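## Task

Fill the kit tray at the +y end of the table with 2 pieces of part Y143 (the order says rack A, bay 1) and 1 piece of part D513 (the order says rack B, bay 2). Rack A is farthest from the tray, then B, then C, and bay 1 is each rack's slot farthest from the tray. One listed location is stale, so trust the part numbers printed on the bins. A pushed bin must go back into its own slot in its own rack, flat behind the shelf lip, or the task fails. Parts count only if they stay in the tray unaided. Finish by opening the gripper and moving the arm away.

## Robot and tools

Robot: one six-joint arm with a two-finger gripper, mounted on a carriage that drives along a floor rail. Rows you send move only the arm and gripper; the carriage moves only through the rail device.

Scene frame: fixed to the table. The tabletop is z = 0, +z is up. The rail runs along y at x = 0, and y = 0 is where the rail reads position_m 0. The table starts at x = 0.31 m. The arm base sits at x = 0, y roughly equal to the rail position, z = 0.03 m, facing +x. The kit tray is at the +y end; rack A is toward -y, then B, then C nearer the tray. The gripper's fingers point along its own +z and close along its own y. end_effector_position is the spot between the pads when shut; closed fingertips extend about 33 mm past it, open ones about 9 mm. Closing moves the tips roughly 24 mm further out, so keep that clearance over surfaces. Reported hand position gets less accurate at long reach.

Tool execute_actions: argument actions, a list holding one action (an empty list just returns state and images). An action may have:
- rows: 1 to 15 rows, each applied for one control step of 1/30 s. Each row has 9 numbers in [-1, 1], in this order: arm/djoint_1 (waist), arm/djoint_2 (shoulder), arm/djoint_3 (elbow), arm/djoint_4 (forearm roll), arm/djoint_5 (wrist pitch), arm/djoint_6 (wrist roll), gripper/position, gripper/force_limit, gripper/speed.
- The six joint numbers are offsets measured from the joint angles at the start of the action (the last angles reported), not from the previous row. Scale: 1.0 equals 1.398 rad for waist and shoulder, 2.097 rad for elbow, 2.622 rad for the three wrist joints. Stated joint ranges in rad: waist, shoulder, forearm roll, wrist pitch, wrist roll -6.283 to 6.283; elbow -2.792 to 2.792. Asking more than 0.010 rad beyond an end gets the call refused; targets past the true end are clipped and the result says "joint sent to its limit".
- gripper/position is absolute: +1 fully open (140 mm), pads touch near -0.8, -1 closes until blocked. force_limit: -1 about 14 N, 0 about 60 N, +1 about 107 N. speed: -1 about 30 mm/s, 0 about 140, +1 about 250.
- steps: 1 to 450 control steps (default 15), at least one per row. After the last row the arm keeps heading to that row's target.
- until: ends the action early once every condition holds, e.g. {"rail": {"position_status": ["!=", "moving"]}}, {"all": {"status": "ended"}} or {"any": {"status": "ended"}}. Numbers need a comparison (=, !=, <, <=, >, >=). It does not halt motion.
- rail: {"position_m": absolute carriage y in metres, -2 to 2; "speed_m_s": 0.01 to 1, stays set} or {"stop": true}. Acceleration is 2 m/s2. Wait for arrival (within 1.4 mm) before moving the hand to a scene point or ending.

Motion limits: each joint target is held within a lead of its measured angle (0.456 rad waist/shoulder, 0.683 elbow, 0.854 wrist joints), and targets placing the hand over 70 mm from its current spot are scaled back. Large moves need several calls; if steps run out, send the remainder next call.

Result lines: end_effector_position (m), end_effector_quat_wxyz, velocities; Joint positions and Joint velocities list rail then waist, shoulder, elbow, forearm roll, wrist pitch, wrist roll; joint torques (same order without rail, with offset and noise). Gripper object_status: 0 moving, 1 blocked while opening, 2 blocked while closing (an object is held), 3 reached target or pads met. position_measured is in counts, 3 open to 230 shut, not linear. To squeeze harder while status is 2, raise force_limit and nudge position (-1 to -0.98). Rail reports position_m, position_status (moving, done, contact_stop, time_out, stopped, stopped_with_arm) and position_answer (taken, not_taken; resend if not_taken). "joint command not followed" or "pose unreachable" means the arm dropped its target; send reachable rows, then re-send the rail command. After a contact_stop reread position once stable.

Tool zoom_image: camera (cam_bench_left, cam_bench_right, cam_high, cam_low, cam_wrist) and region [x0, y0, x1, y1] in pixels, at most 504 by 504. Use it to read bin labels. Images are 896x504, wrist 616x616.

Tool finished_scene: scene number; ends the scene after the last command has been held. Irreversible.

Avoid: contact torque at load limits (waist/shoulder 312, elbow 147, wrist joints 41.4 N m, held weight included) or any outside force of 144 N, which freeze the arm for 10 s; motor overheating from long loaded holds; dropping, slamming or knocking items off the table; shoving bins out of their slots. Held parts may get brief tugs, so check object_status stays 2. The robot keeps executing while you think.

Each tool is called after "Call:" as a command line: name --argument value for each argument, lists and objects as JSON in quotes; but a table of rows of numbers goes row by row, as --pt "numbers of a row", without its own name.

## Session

Call:
execute_actions --actions '[]'

Scene clock: 0.00 s.
end_effector_position=(+0.7397, -1.3241, +0.2794) position_measured=3 object_status=3 end_effector_quat_wxyz=(+0.616, +0.614, +0.387, +0.305) end_effector_velocity=(+0.000, +0.000, +0.000) end_effector_angular_velocity=(+0.000, +0.000, +0.000)
Joint positions: [-1.945  1.011  0.814  1.346 -1.531  1.533  2.056]
Joint velocities: [ 0.  0.  0.  0.  0. -0.  0.]
Joint torques (N m, as the joint torque sensors report them, + toward a larger angle): no reading
rail: position_m=-1.945 position_m_goal=-1.945 speed_m_s=1.00 position_status=done position_answer=taken refusals=0

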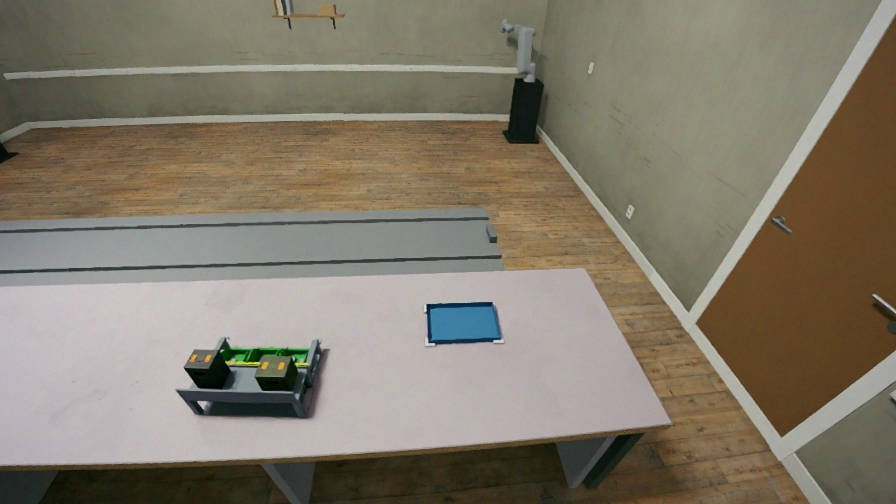

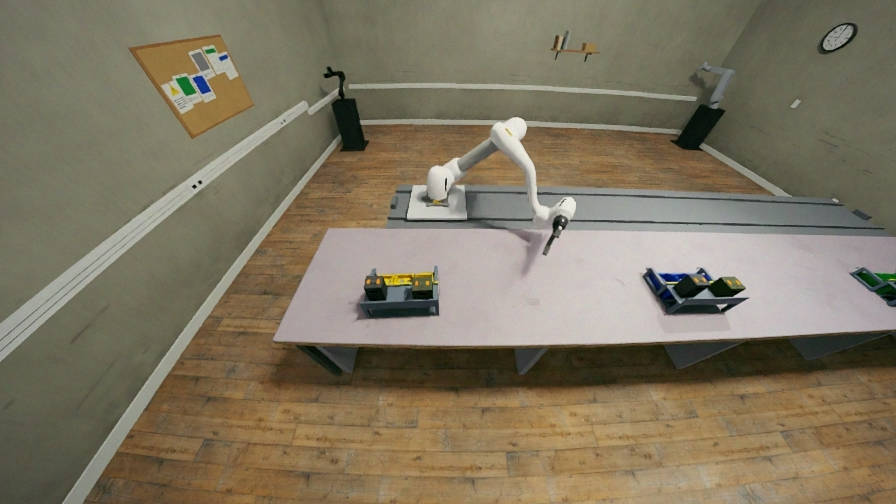

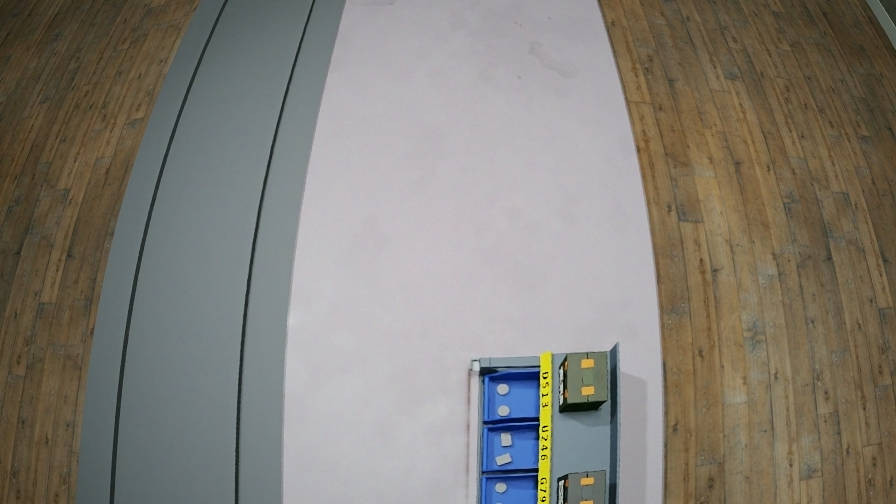

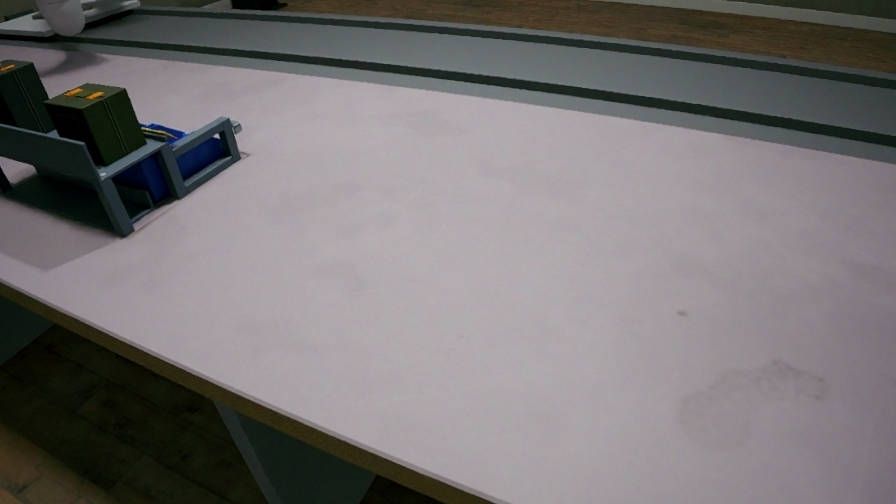

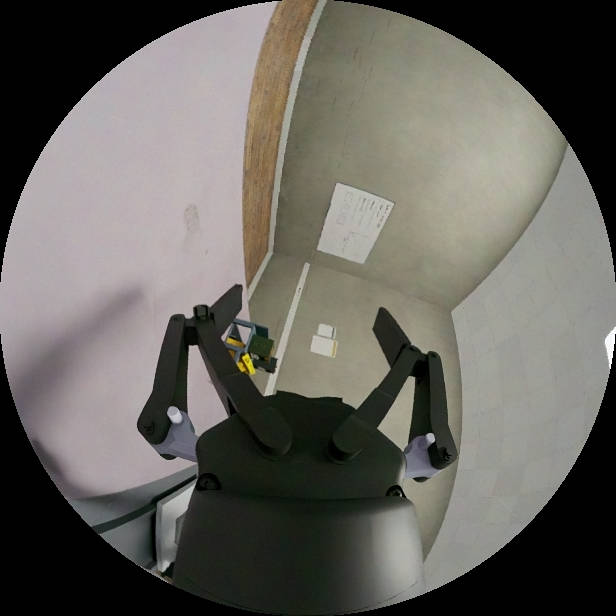

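Call:
execute_actions --actions '[{"rows":[[-0.3,-0.5,0.2,0.2,0,0.3,-0.42,0,0]],"steps":35,"rail":{"position_m":-1.98}}]'

Scene clock: 2.47 s.
end_effector_position=(+0.6037, -1.8709, +0.4553) position_measured=182 object_status=3 end_effector_quat_wxyz=(+0.379, +0.846, -0.210, +0.311) end_effector_velocity=(-0.023, -0.028, +0.007) end_effector_angular_velocity=(+0.061, -0.042, -0.066)
Joint positions: [-1.98   0.592  0.115  1.765 -1.007  1.533  2.842]
Joint velocities: [-0.    -0.029 -0.054  0.029  0.035 -0.     0.051]
Joint torques (N m, as the joint torque sensors report them, + toward a larger angle): [  1.78  -9.42 -35.44   0.88   0.58  -0.57]
rail: position_m=-1.980 position_m_goal=-1.980 speed_m_s=1.00 position_status=done position_answer=taken refusals=0

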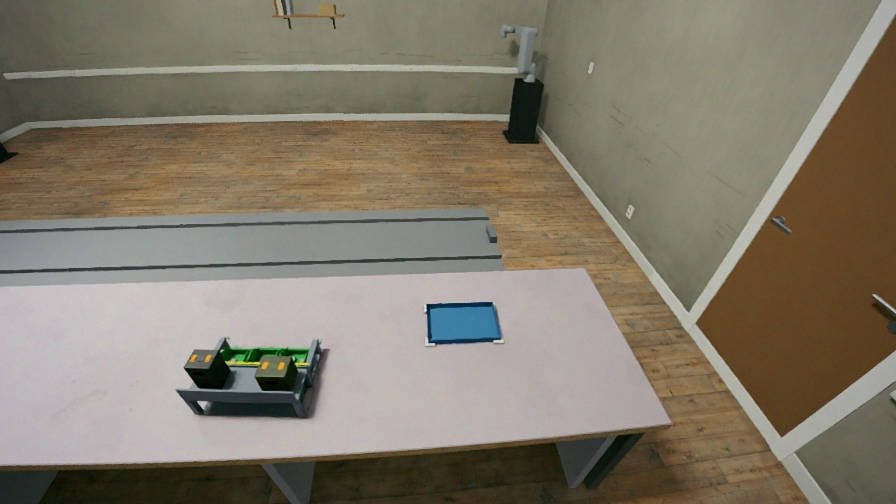

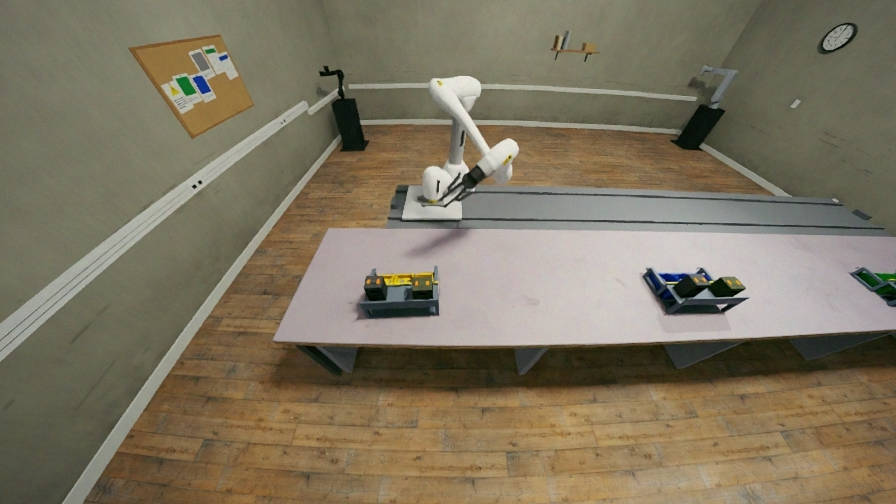

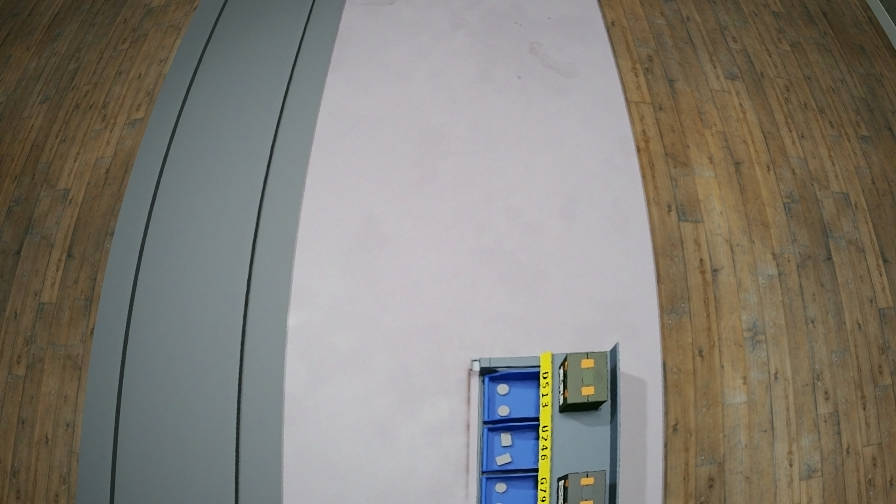

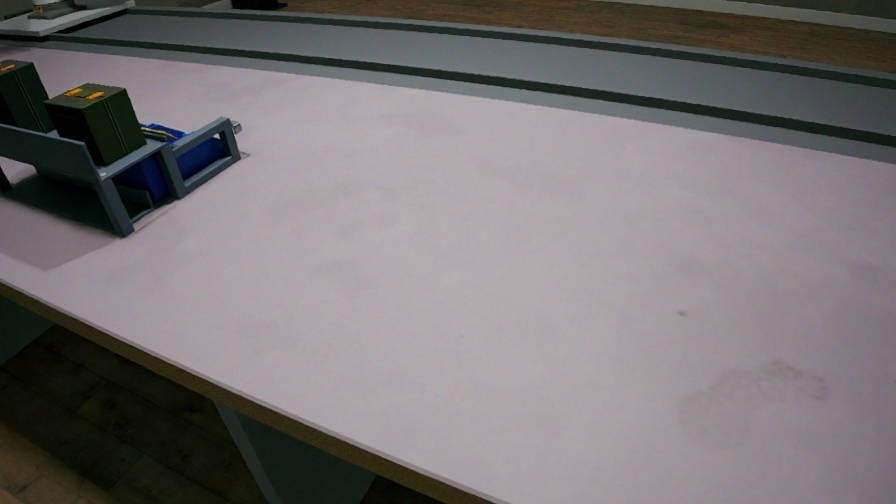

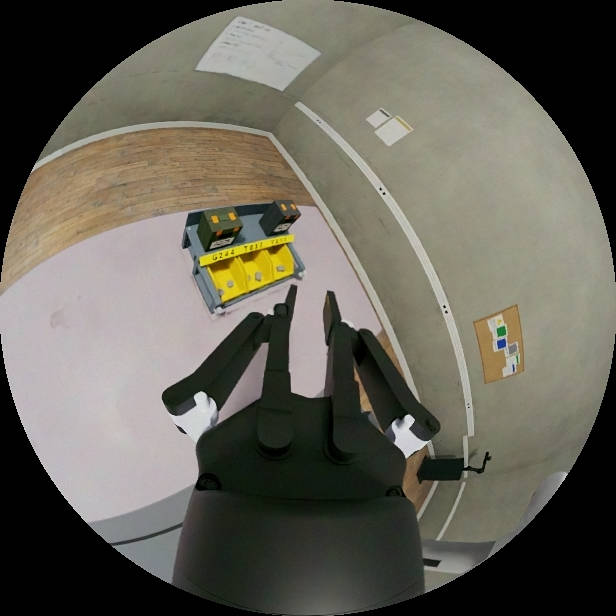

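Go to r=.81, z=.16, waist −0.3 (x≈.784, y≈−2.186).

Call:
execute_actions --actions '[{"rows":[[-0.638,0.281,-0.1307,0.384,-0.1487,0,-0.42,0,0]],"steps":50}]'

Scene clock: 10.70 s.
end_effector_position=(+0.7843, -2.1864, +0.1595) position_measured=182 object_status=3 end_effector_quat_wxyz=(+0.000, +0.707, -0.707, +0.000) end_effector_velocity=(-0.000, -0.001, +0.000) end_effector_angular_velocity=(-0.000, -0.000, -0.001)
Joint positions: [-1.98  -0.299  0.508  1.491 -0.001  1.143  2.842]
Joint velocities: [ 0.    -0.001 -0.    -0.    -0.    -0.     0.   ]
Joint torques (N m, as the joint torque sensors report them, + toward a larger angle): [  1.89 -84.49 -39.01   4.48   0.7    0.08]
rail: position_m=-1.980 position_m_goal=-1.980 speed_m_s=1.00 position_status=done position_answer=taken refusals=0

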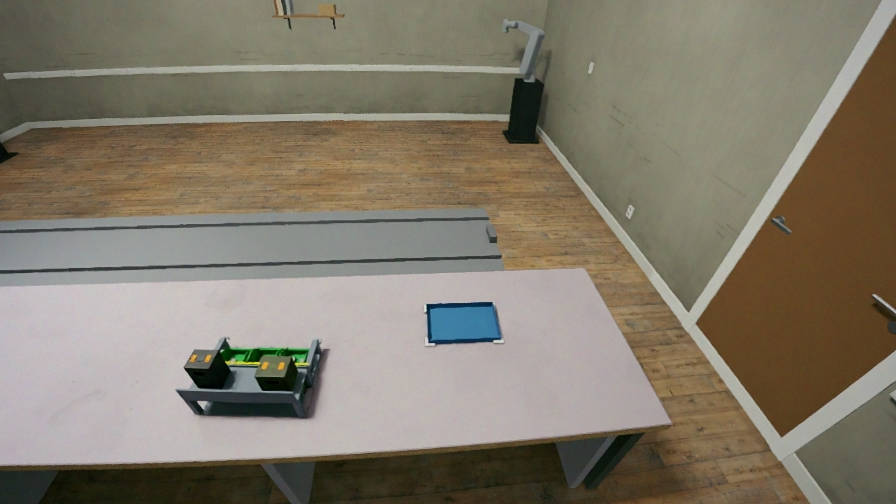

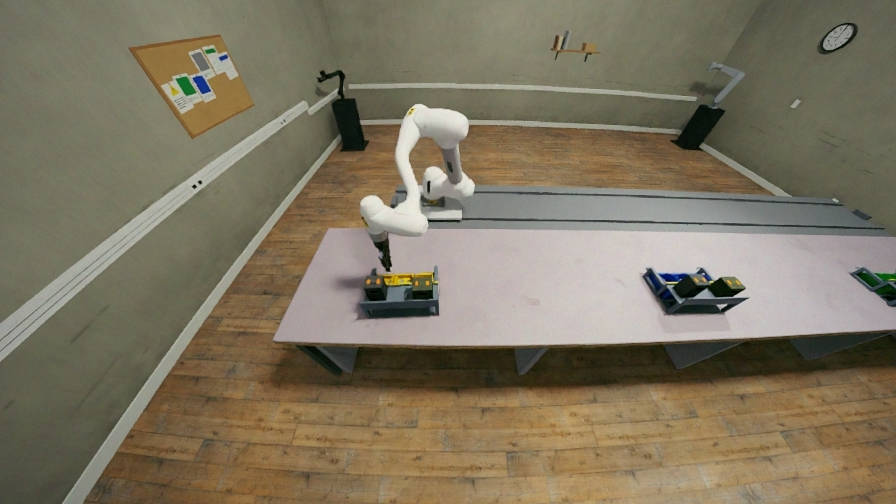

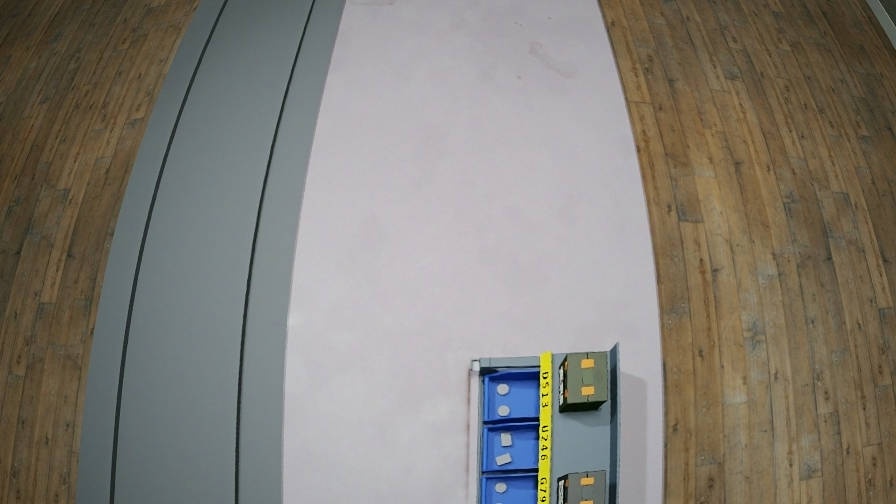

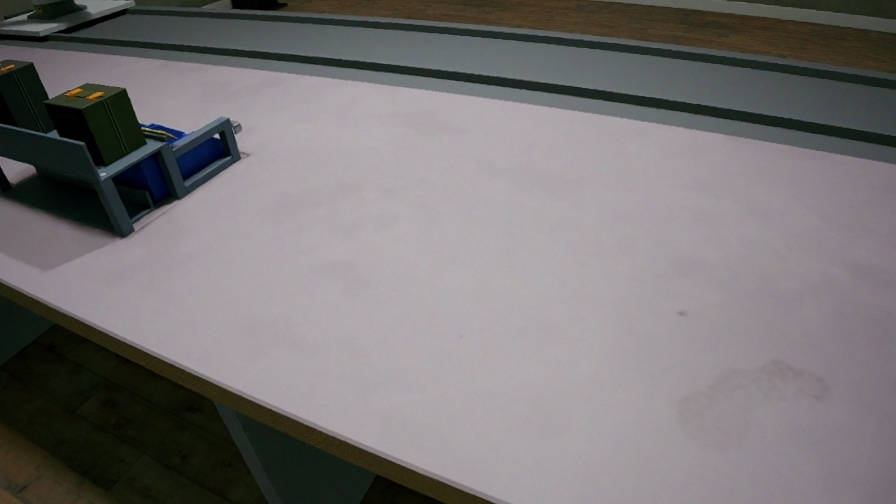

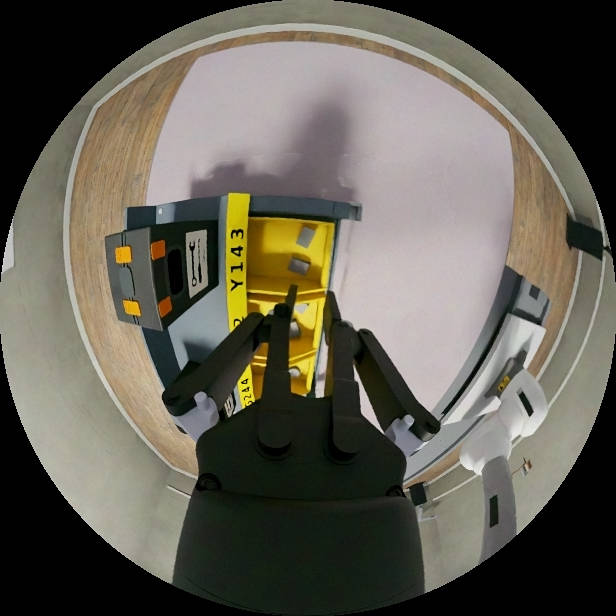

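Call:
zoom_image --camera "cam_wrist" --region '[240,200,360,300]'

Region (240, 200, 360, 300) of cam_wrist's 616x616 image, scaled by 4.200, with more detail than that image has.

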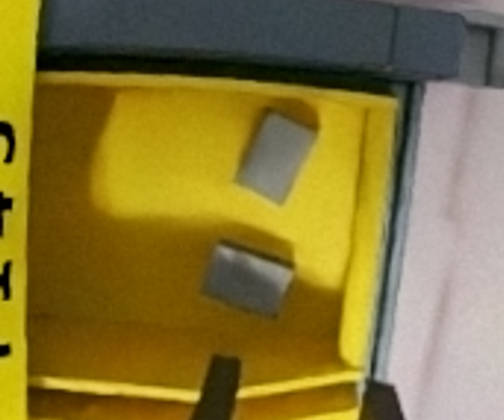

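Call:
execute_actions --actions '[{"rows":[[-0.0114,0.0673,0.0075,0,-0.042,0.1163,-0.3,0,0]],"steps":25}]'

Call:
zoom_image --camera "cam_wrist" --region '[230,200,390,340]'

Scene clock: 14.37 s.
end_effector_position=(+0.8010, -2.2052, +0.0743) position_measured=167 object_status=3 end_effector_quat_wxyz=(-0.000, -0.585, +0.811, -0.000) end_effector_velocity=(+0.000, -0.000, +0.000) end_effector_angular_velocity=(-0.000, -0.001, +0.000)
Joint positions: [-1.98  -0.315  0.603  1.506 -0.001  1.033  3.147]
Joint velocities: [ 0. -0. -0. -0. -0.  0.  0.]
Joint torques (N m, as the joint torque sensors report them, + toward a larger angle): [  1.66 -92.06 -36.74   4.1    0.65  -0.23]
rail: position_m=-1.980 position_m_goal=-1.980 speed_m_s=1.00 position_status=done position_answer=taken refusals=0

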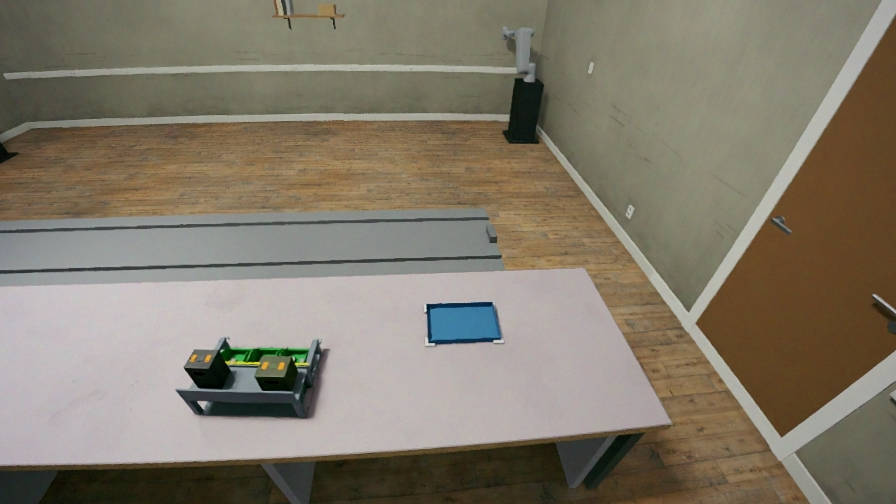

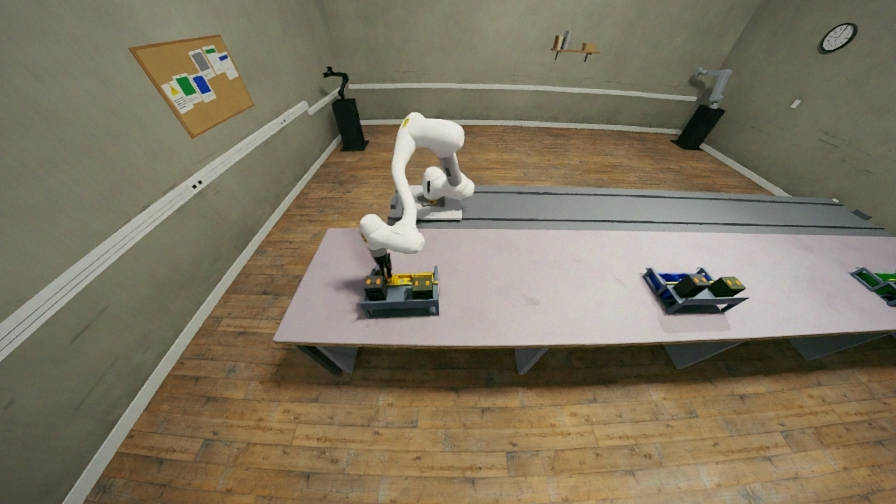

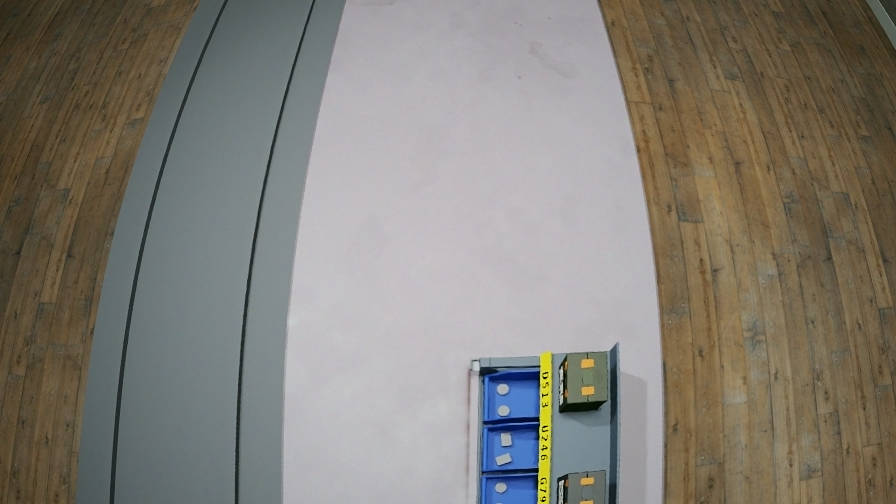

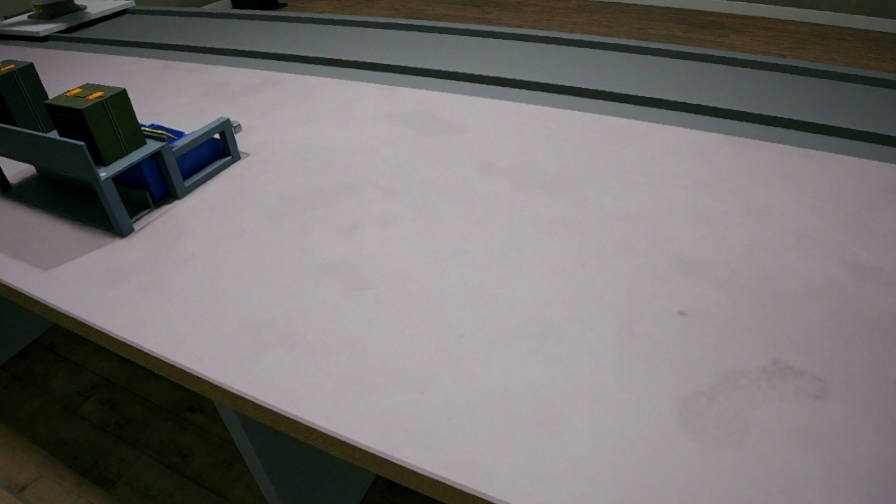

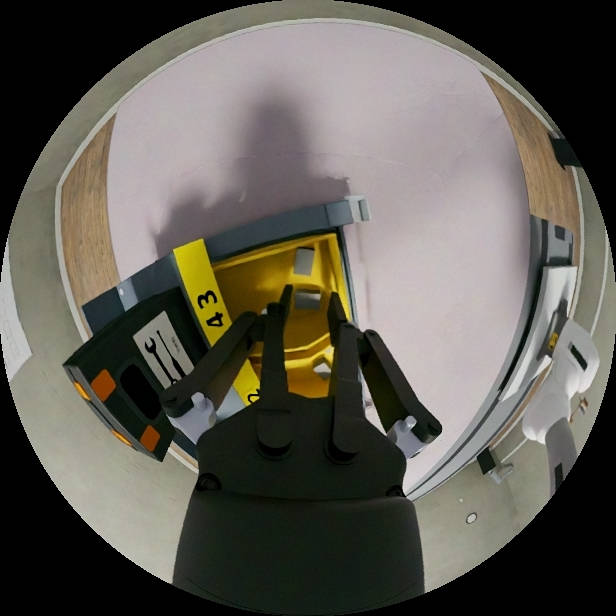

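Region (230, 200, 390, 340) of cam_wrist's 616x616 image, scaled by 3.150, with more detail than that image has; it fills the top 441 rows of this view, and the rest is white.

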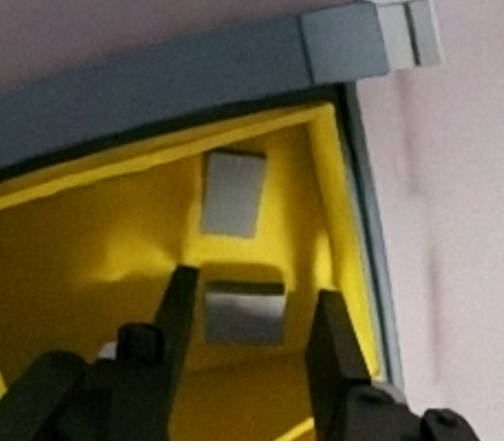

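Call:
execute_actions --actions '[{"rows":[[0,0.0198,0.004,0,-0.0137,0,-0.3,0,0]],"steps":18}]'

Call:
execute_actions --actions '[{"rows":[[0,0,0,0,0,0,-1,0,-0.3]],"steps":16}]'

Call:
execute_actions --actions '[{"rows":[[0,-0.0732,-0.0277,0,0.0614,0,-1,0,-0.3]],"steps":20}]'

Scene clock: 16.53 s.
end_effector_position=(+0.8041, -2.2062, +0.0472) position_measured=167 object_status=3 end_effector_quat_wxyz=(-0.000, -0.585, +0.811, -0.000) end_effector_velocity=(+0.000, -0.000, +0.000) end_effector_angular_velocity=(-0.000, -0.001, -0.000)
Joint positions: [-1.98  -0.315  0.63   1.515 -0.001  0.997  3.147]
Joint velocities: [ 0.  0. -0. -0.  0. -0. -0.]
Joint torques (N m, as the joint torque sensors report them, + toward a larger angle): [  2.13 -93.74 -35.32   4.18   0.68  -0.17]
rail: position_m=-1.980 position_m_goal=-1.980 speed_m_s=1.00 position_status=done position_answer=taken refusals=0

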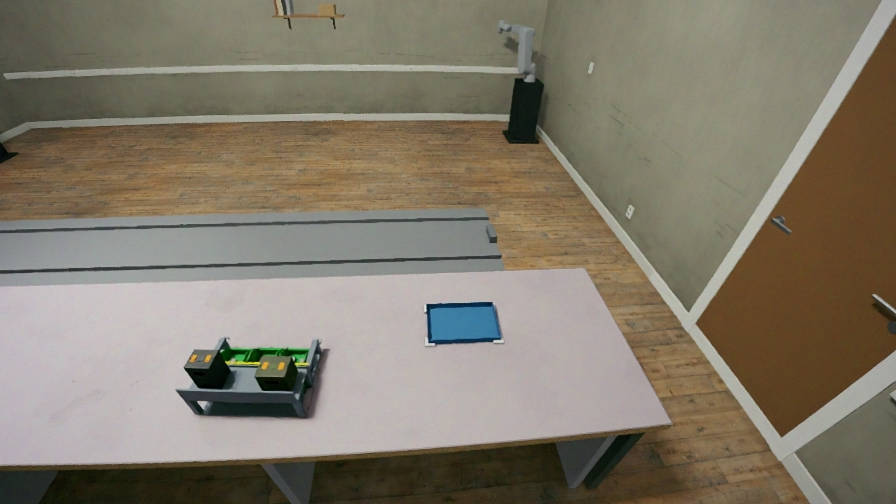

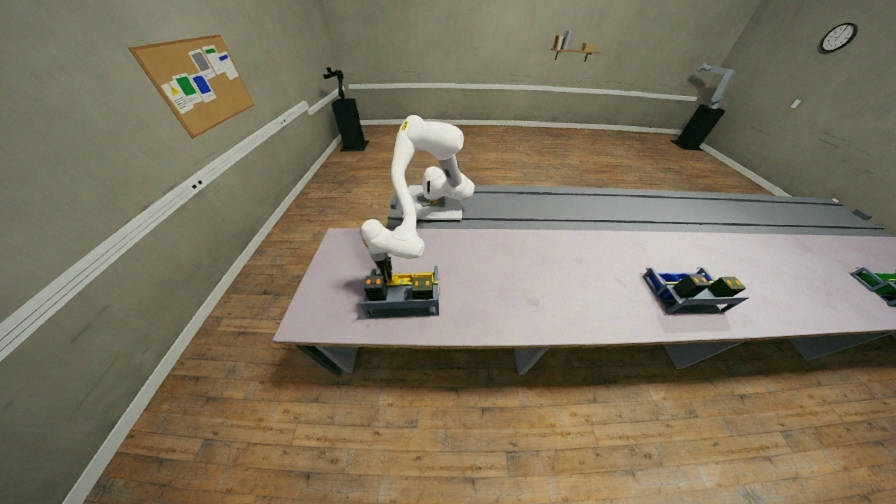

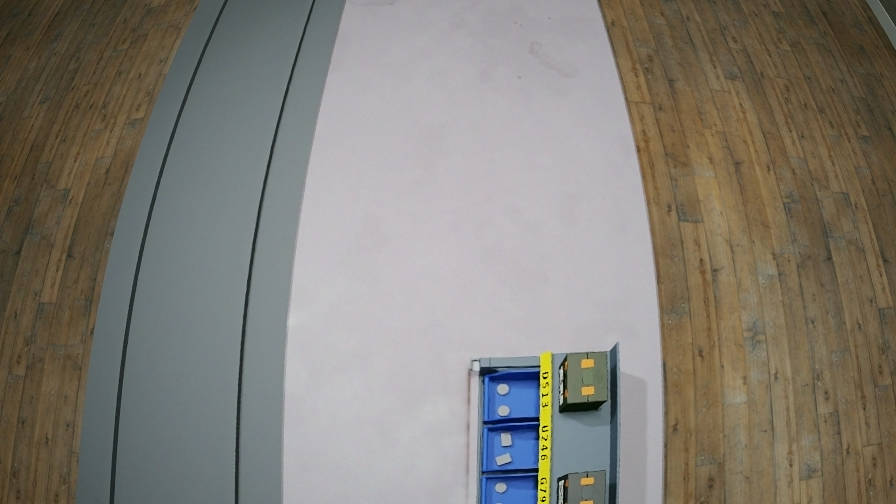

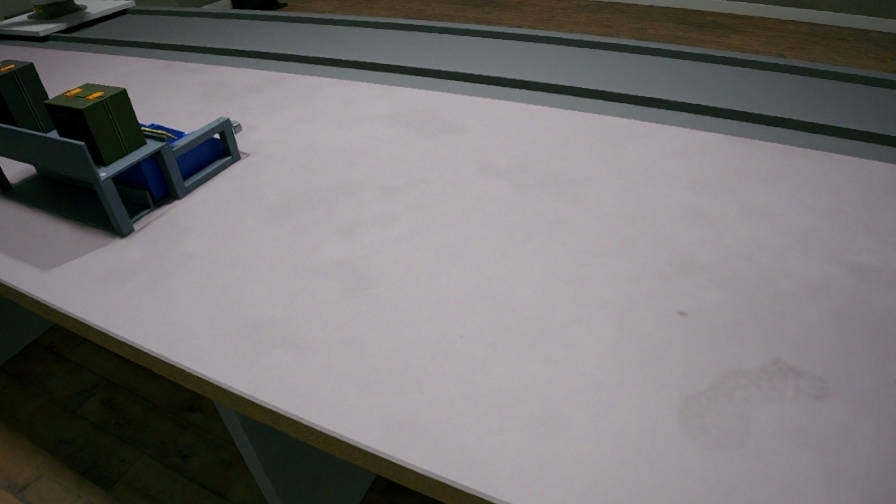

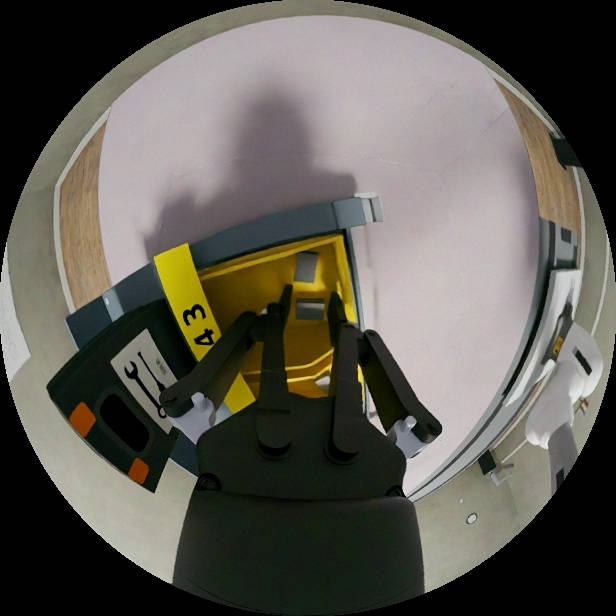

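Scene clock: 17.07 s.
end_effector_position=(+0.8042, -2.2062, +0.0473) position_measured=190 object_status=2 end_effector_quat_wxyz=(-0.000, -0.585, +0.811, -0.000) end_effector_velocity=(+0.000, -0.000, +0.000) end_effector_angular_velocity=(-0.000, -0.000, -0.000)
Joint positions: [-1.98  -0.315  0.63   1.515 -0.001  0.997  3.147]
Joint velocities: [ 0. -0.  0. -0.  0.  0.  0.]
Joint torques (N m, as the joint torque sensors report them, + toward a larger angle): [  0.19 -89.24 -32.15   3.92   0.4   -0.16]
rail: position_m=-1.980 position_m_goal=-1.980 speed_m_s=1.00 position_status=done position_answer=taken refusals=0

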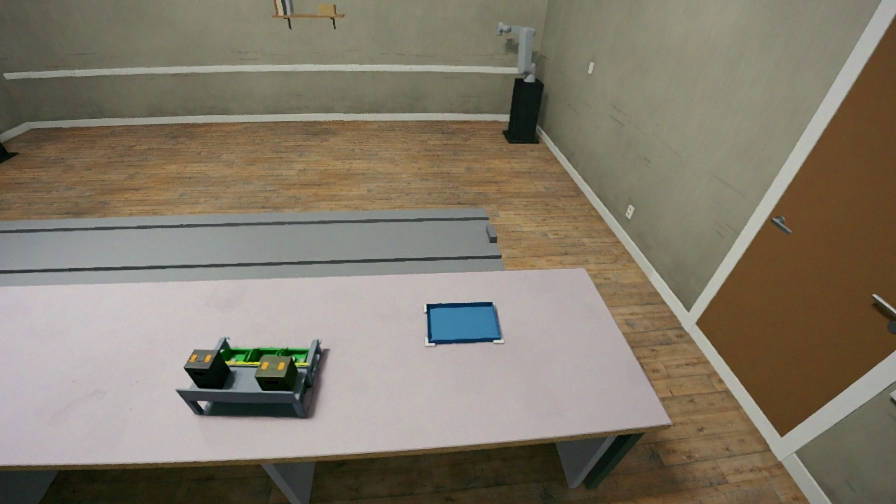

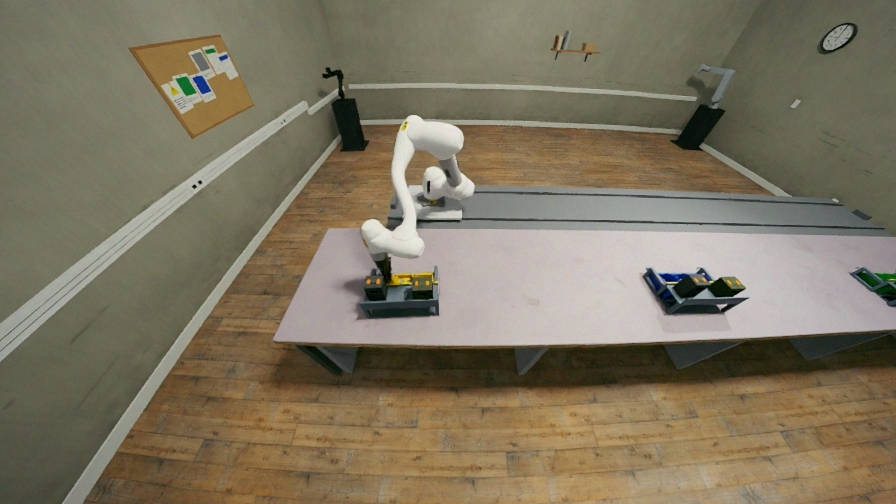

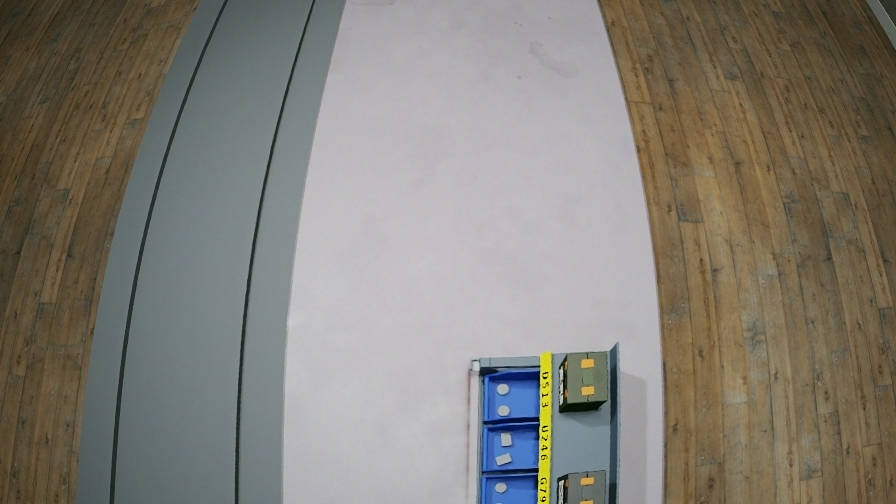

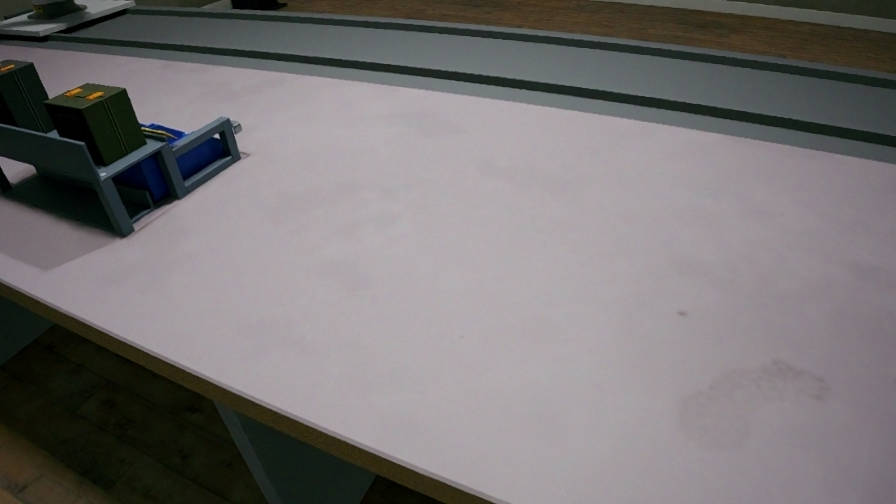

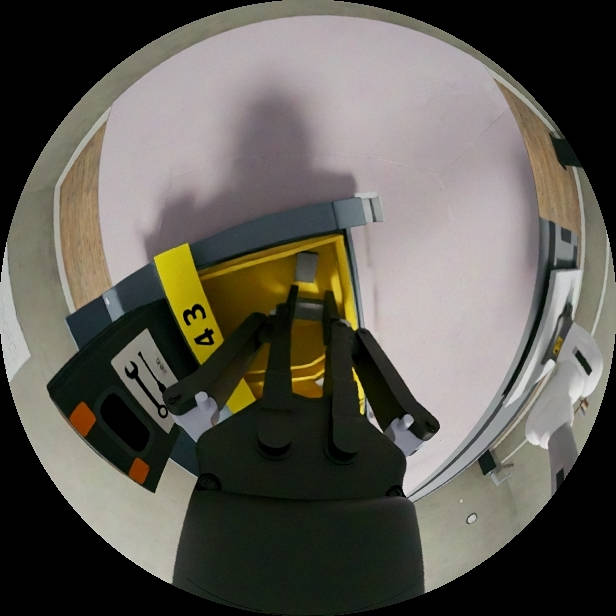

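Scene clock: 17.73 s.
end_effector_position=(+0.7939, -2.2029, +0.1609) position_measured=190 object_status=2 end_effector_quat_wxyz=(-0.000, -0.585, +0.811, +0.000) end_effector_velocity=(-0.000, -0.000, -0.000) end_effector_angular_velocity=(+0.000, +0.001, +0.000)
Joint positions: [-1.98  -0.315  0.528  1.457 -0.001  1.158  3.147]
Joint velocities: [ 0.     0.     0.001 -0.    -0.     0.    -0.   ]
Joint torques (N m, as the joint torque sensors report them, + toward a larger angle): [ -0.5  -89.21 -38.46   4.81   0.86   0.32]
rail: position_m=-1.980 position_m_goal=-1.980 speed_m_s=1.00 position_status=done position_answer=taken refusals=0

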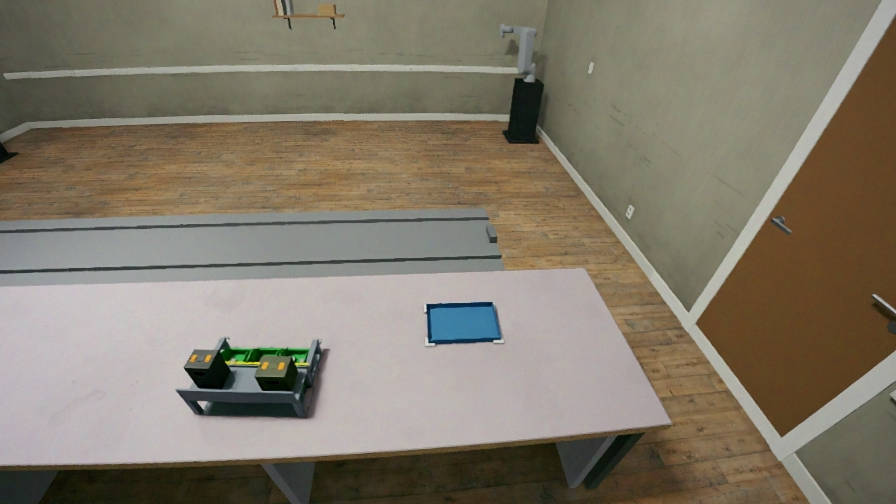

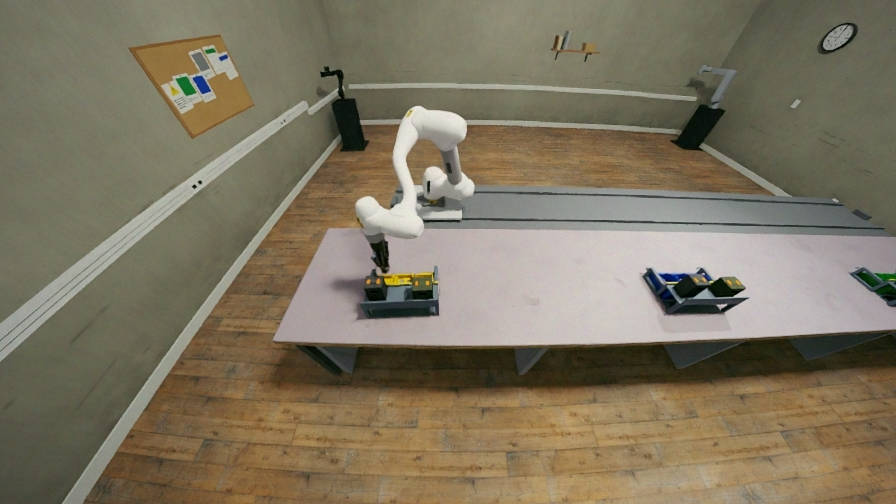

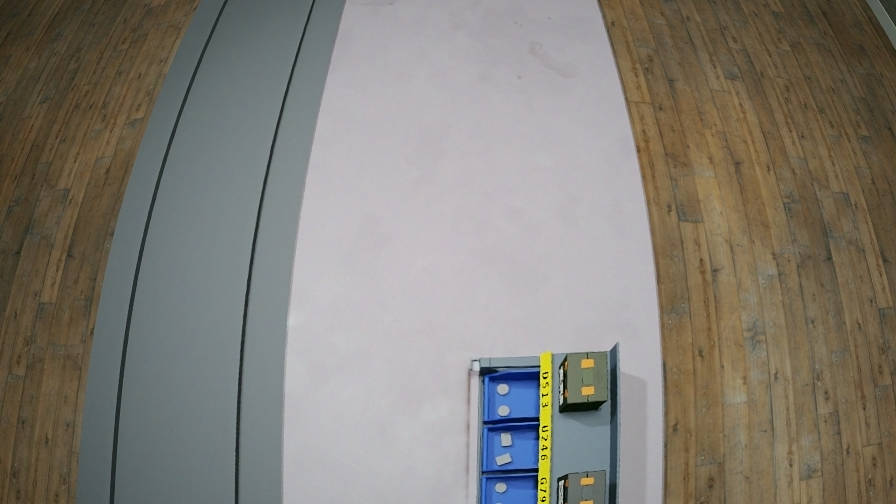

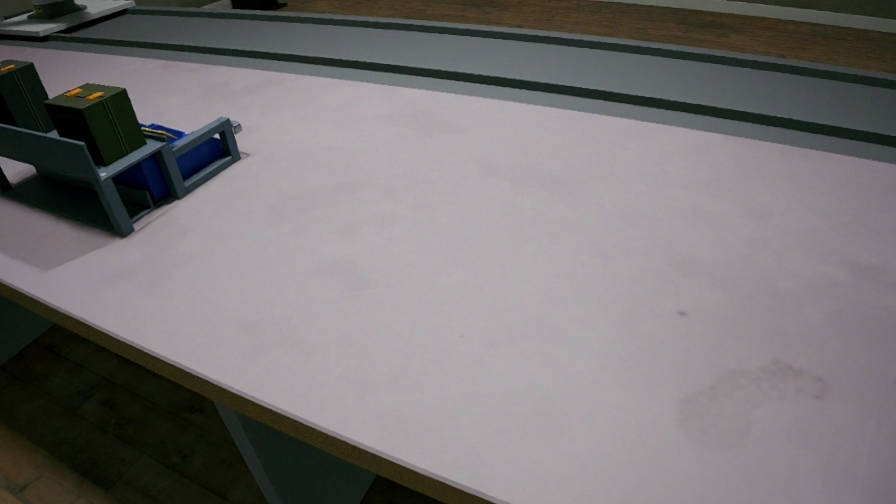

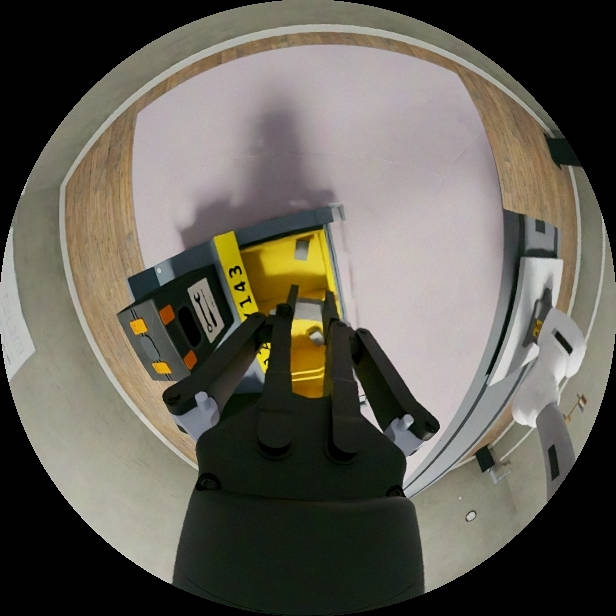

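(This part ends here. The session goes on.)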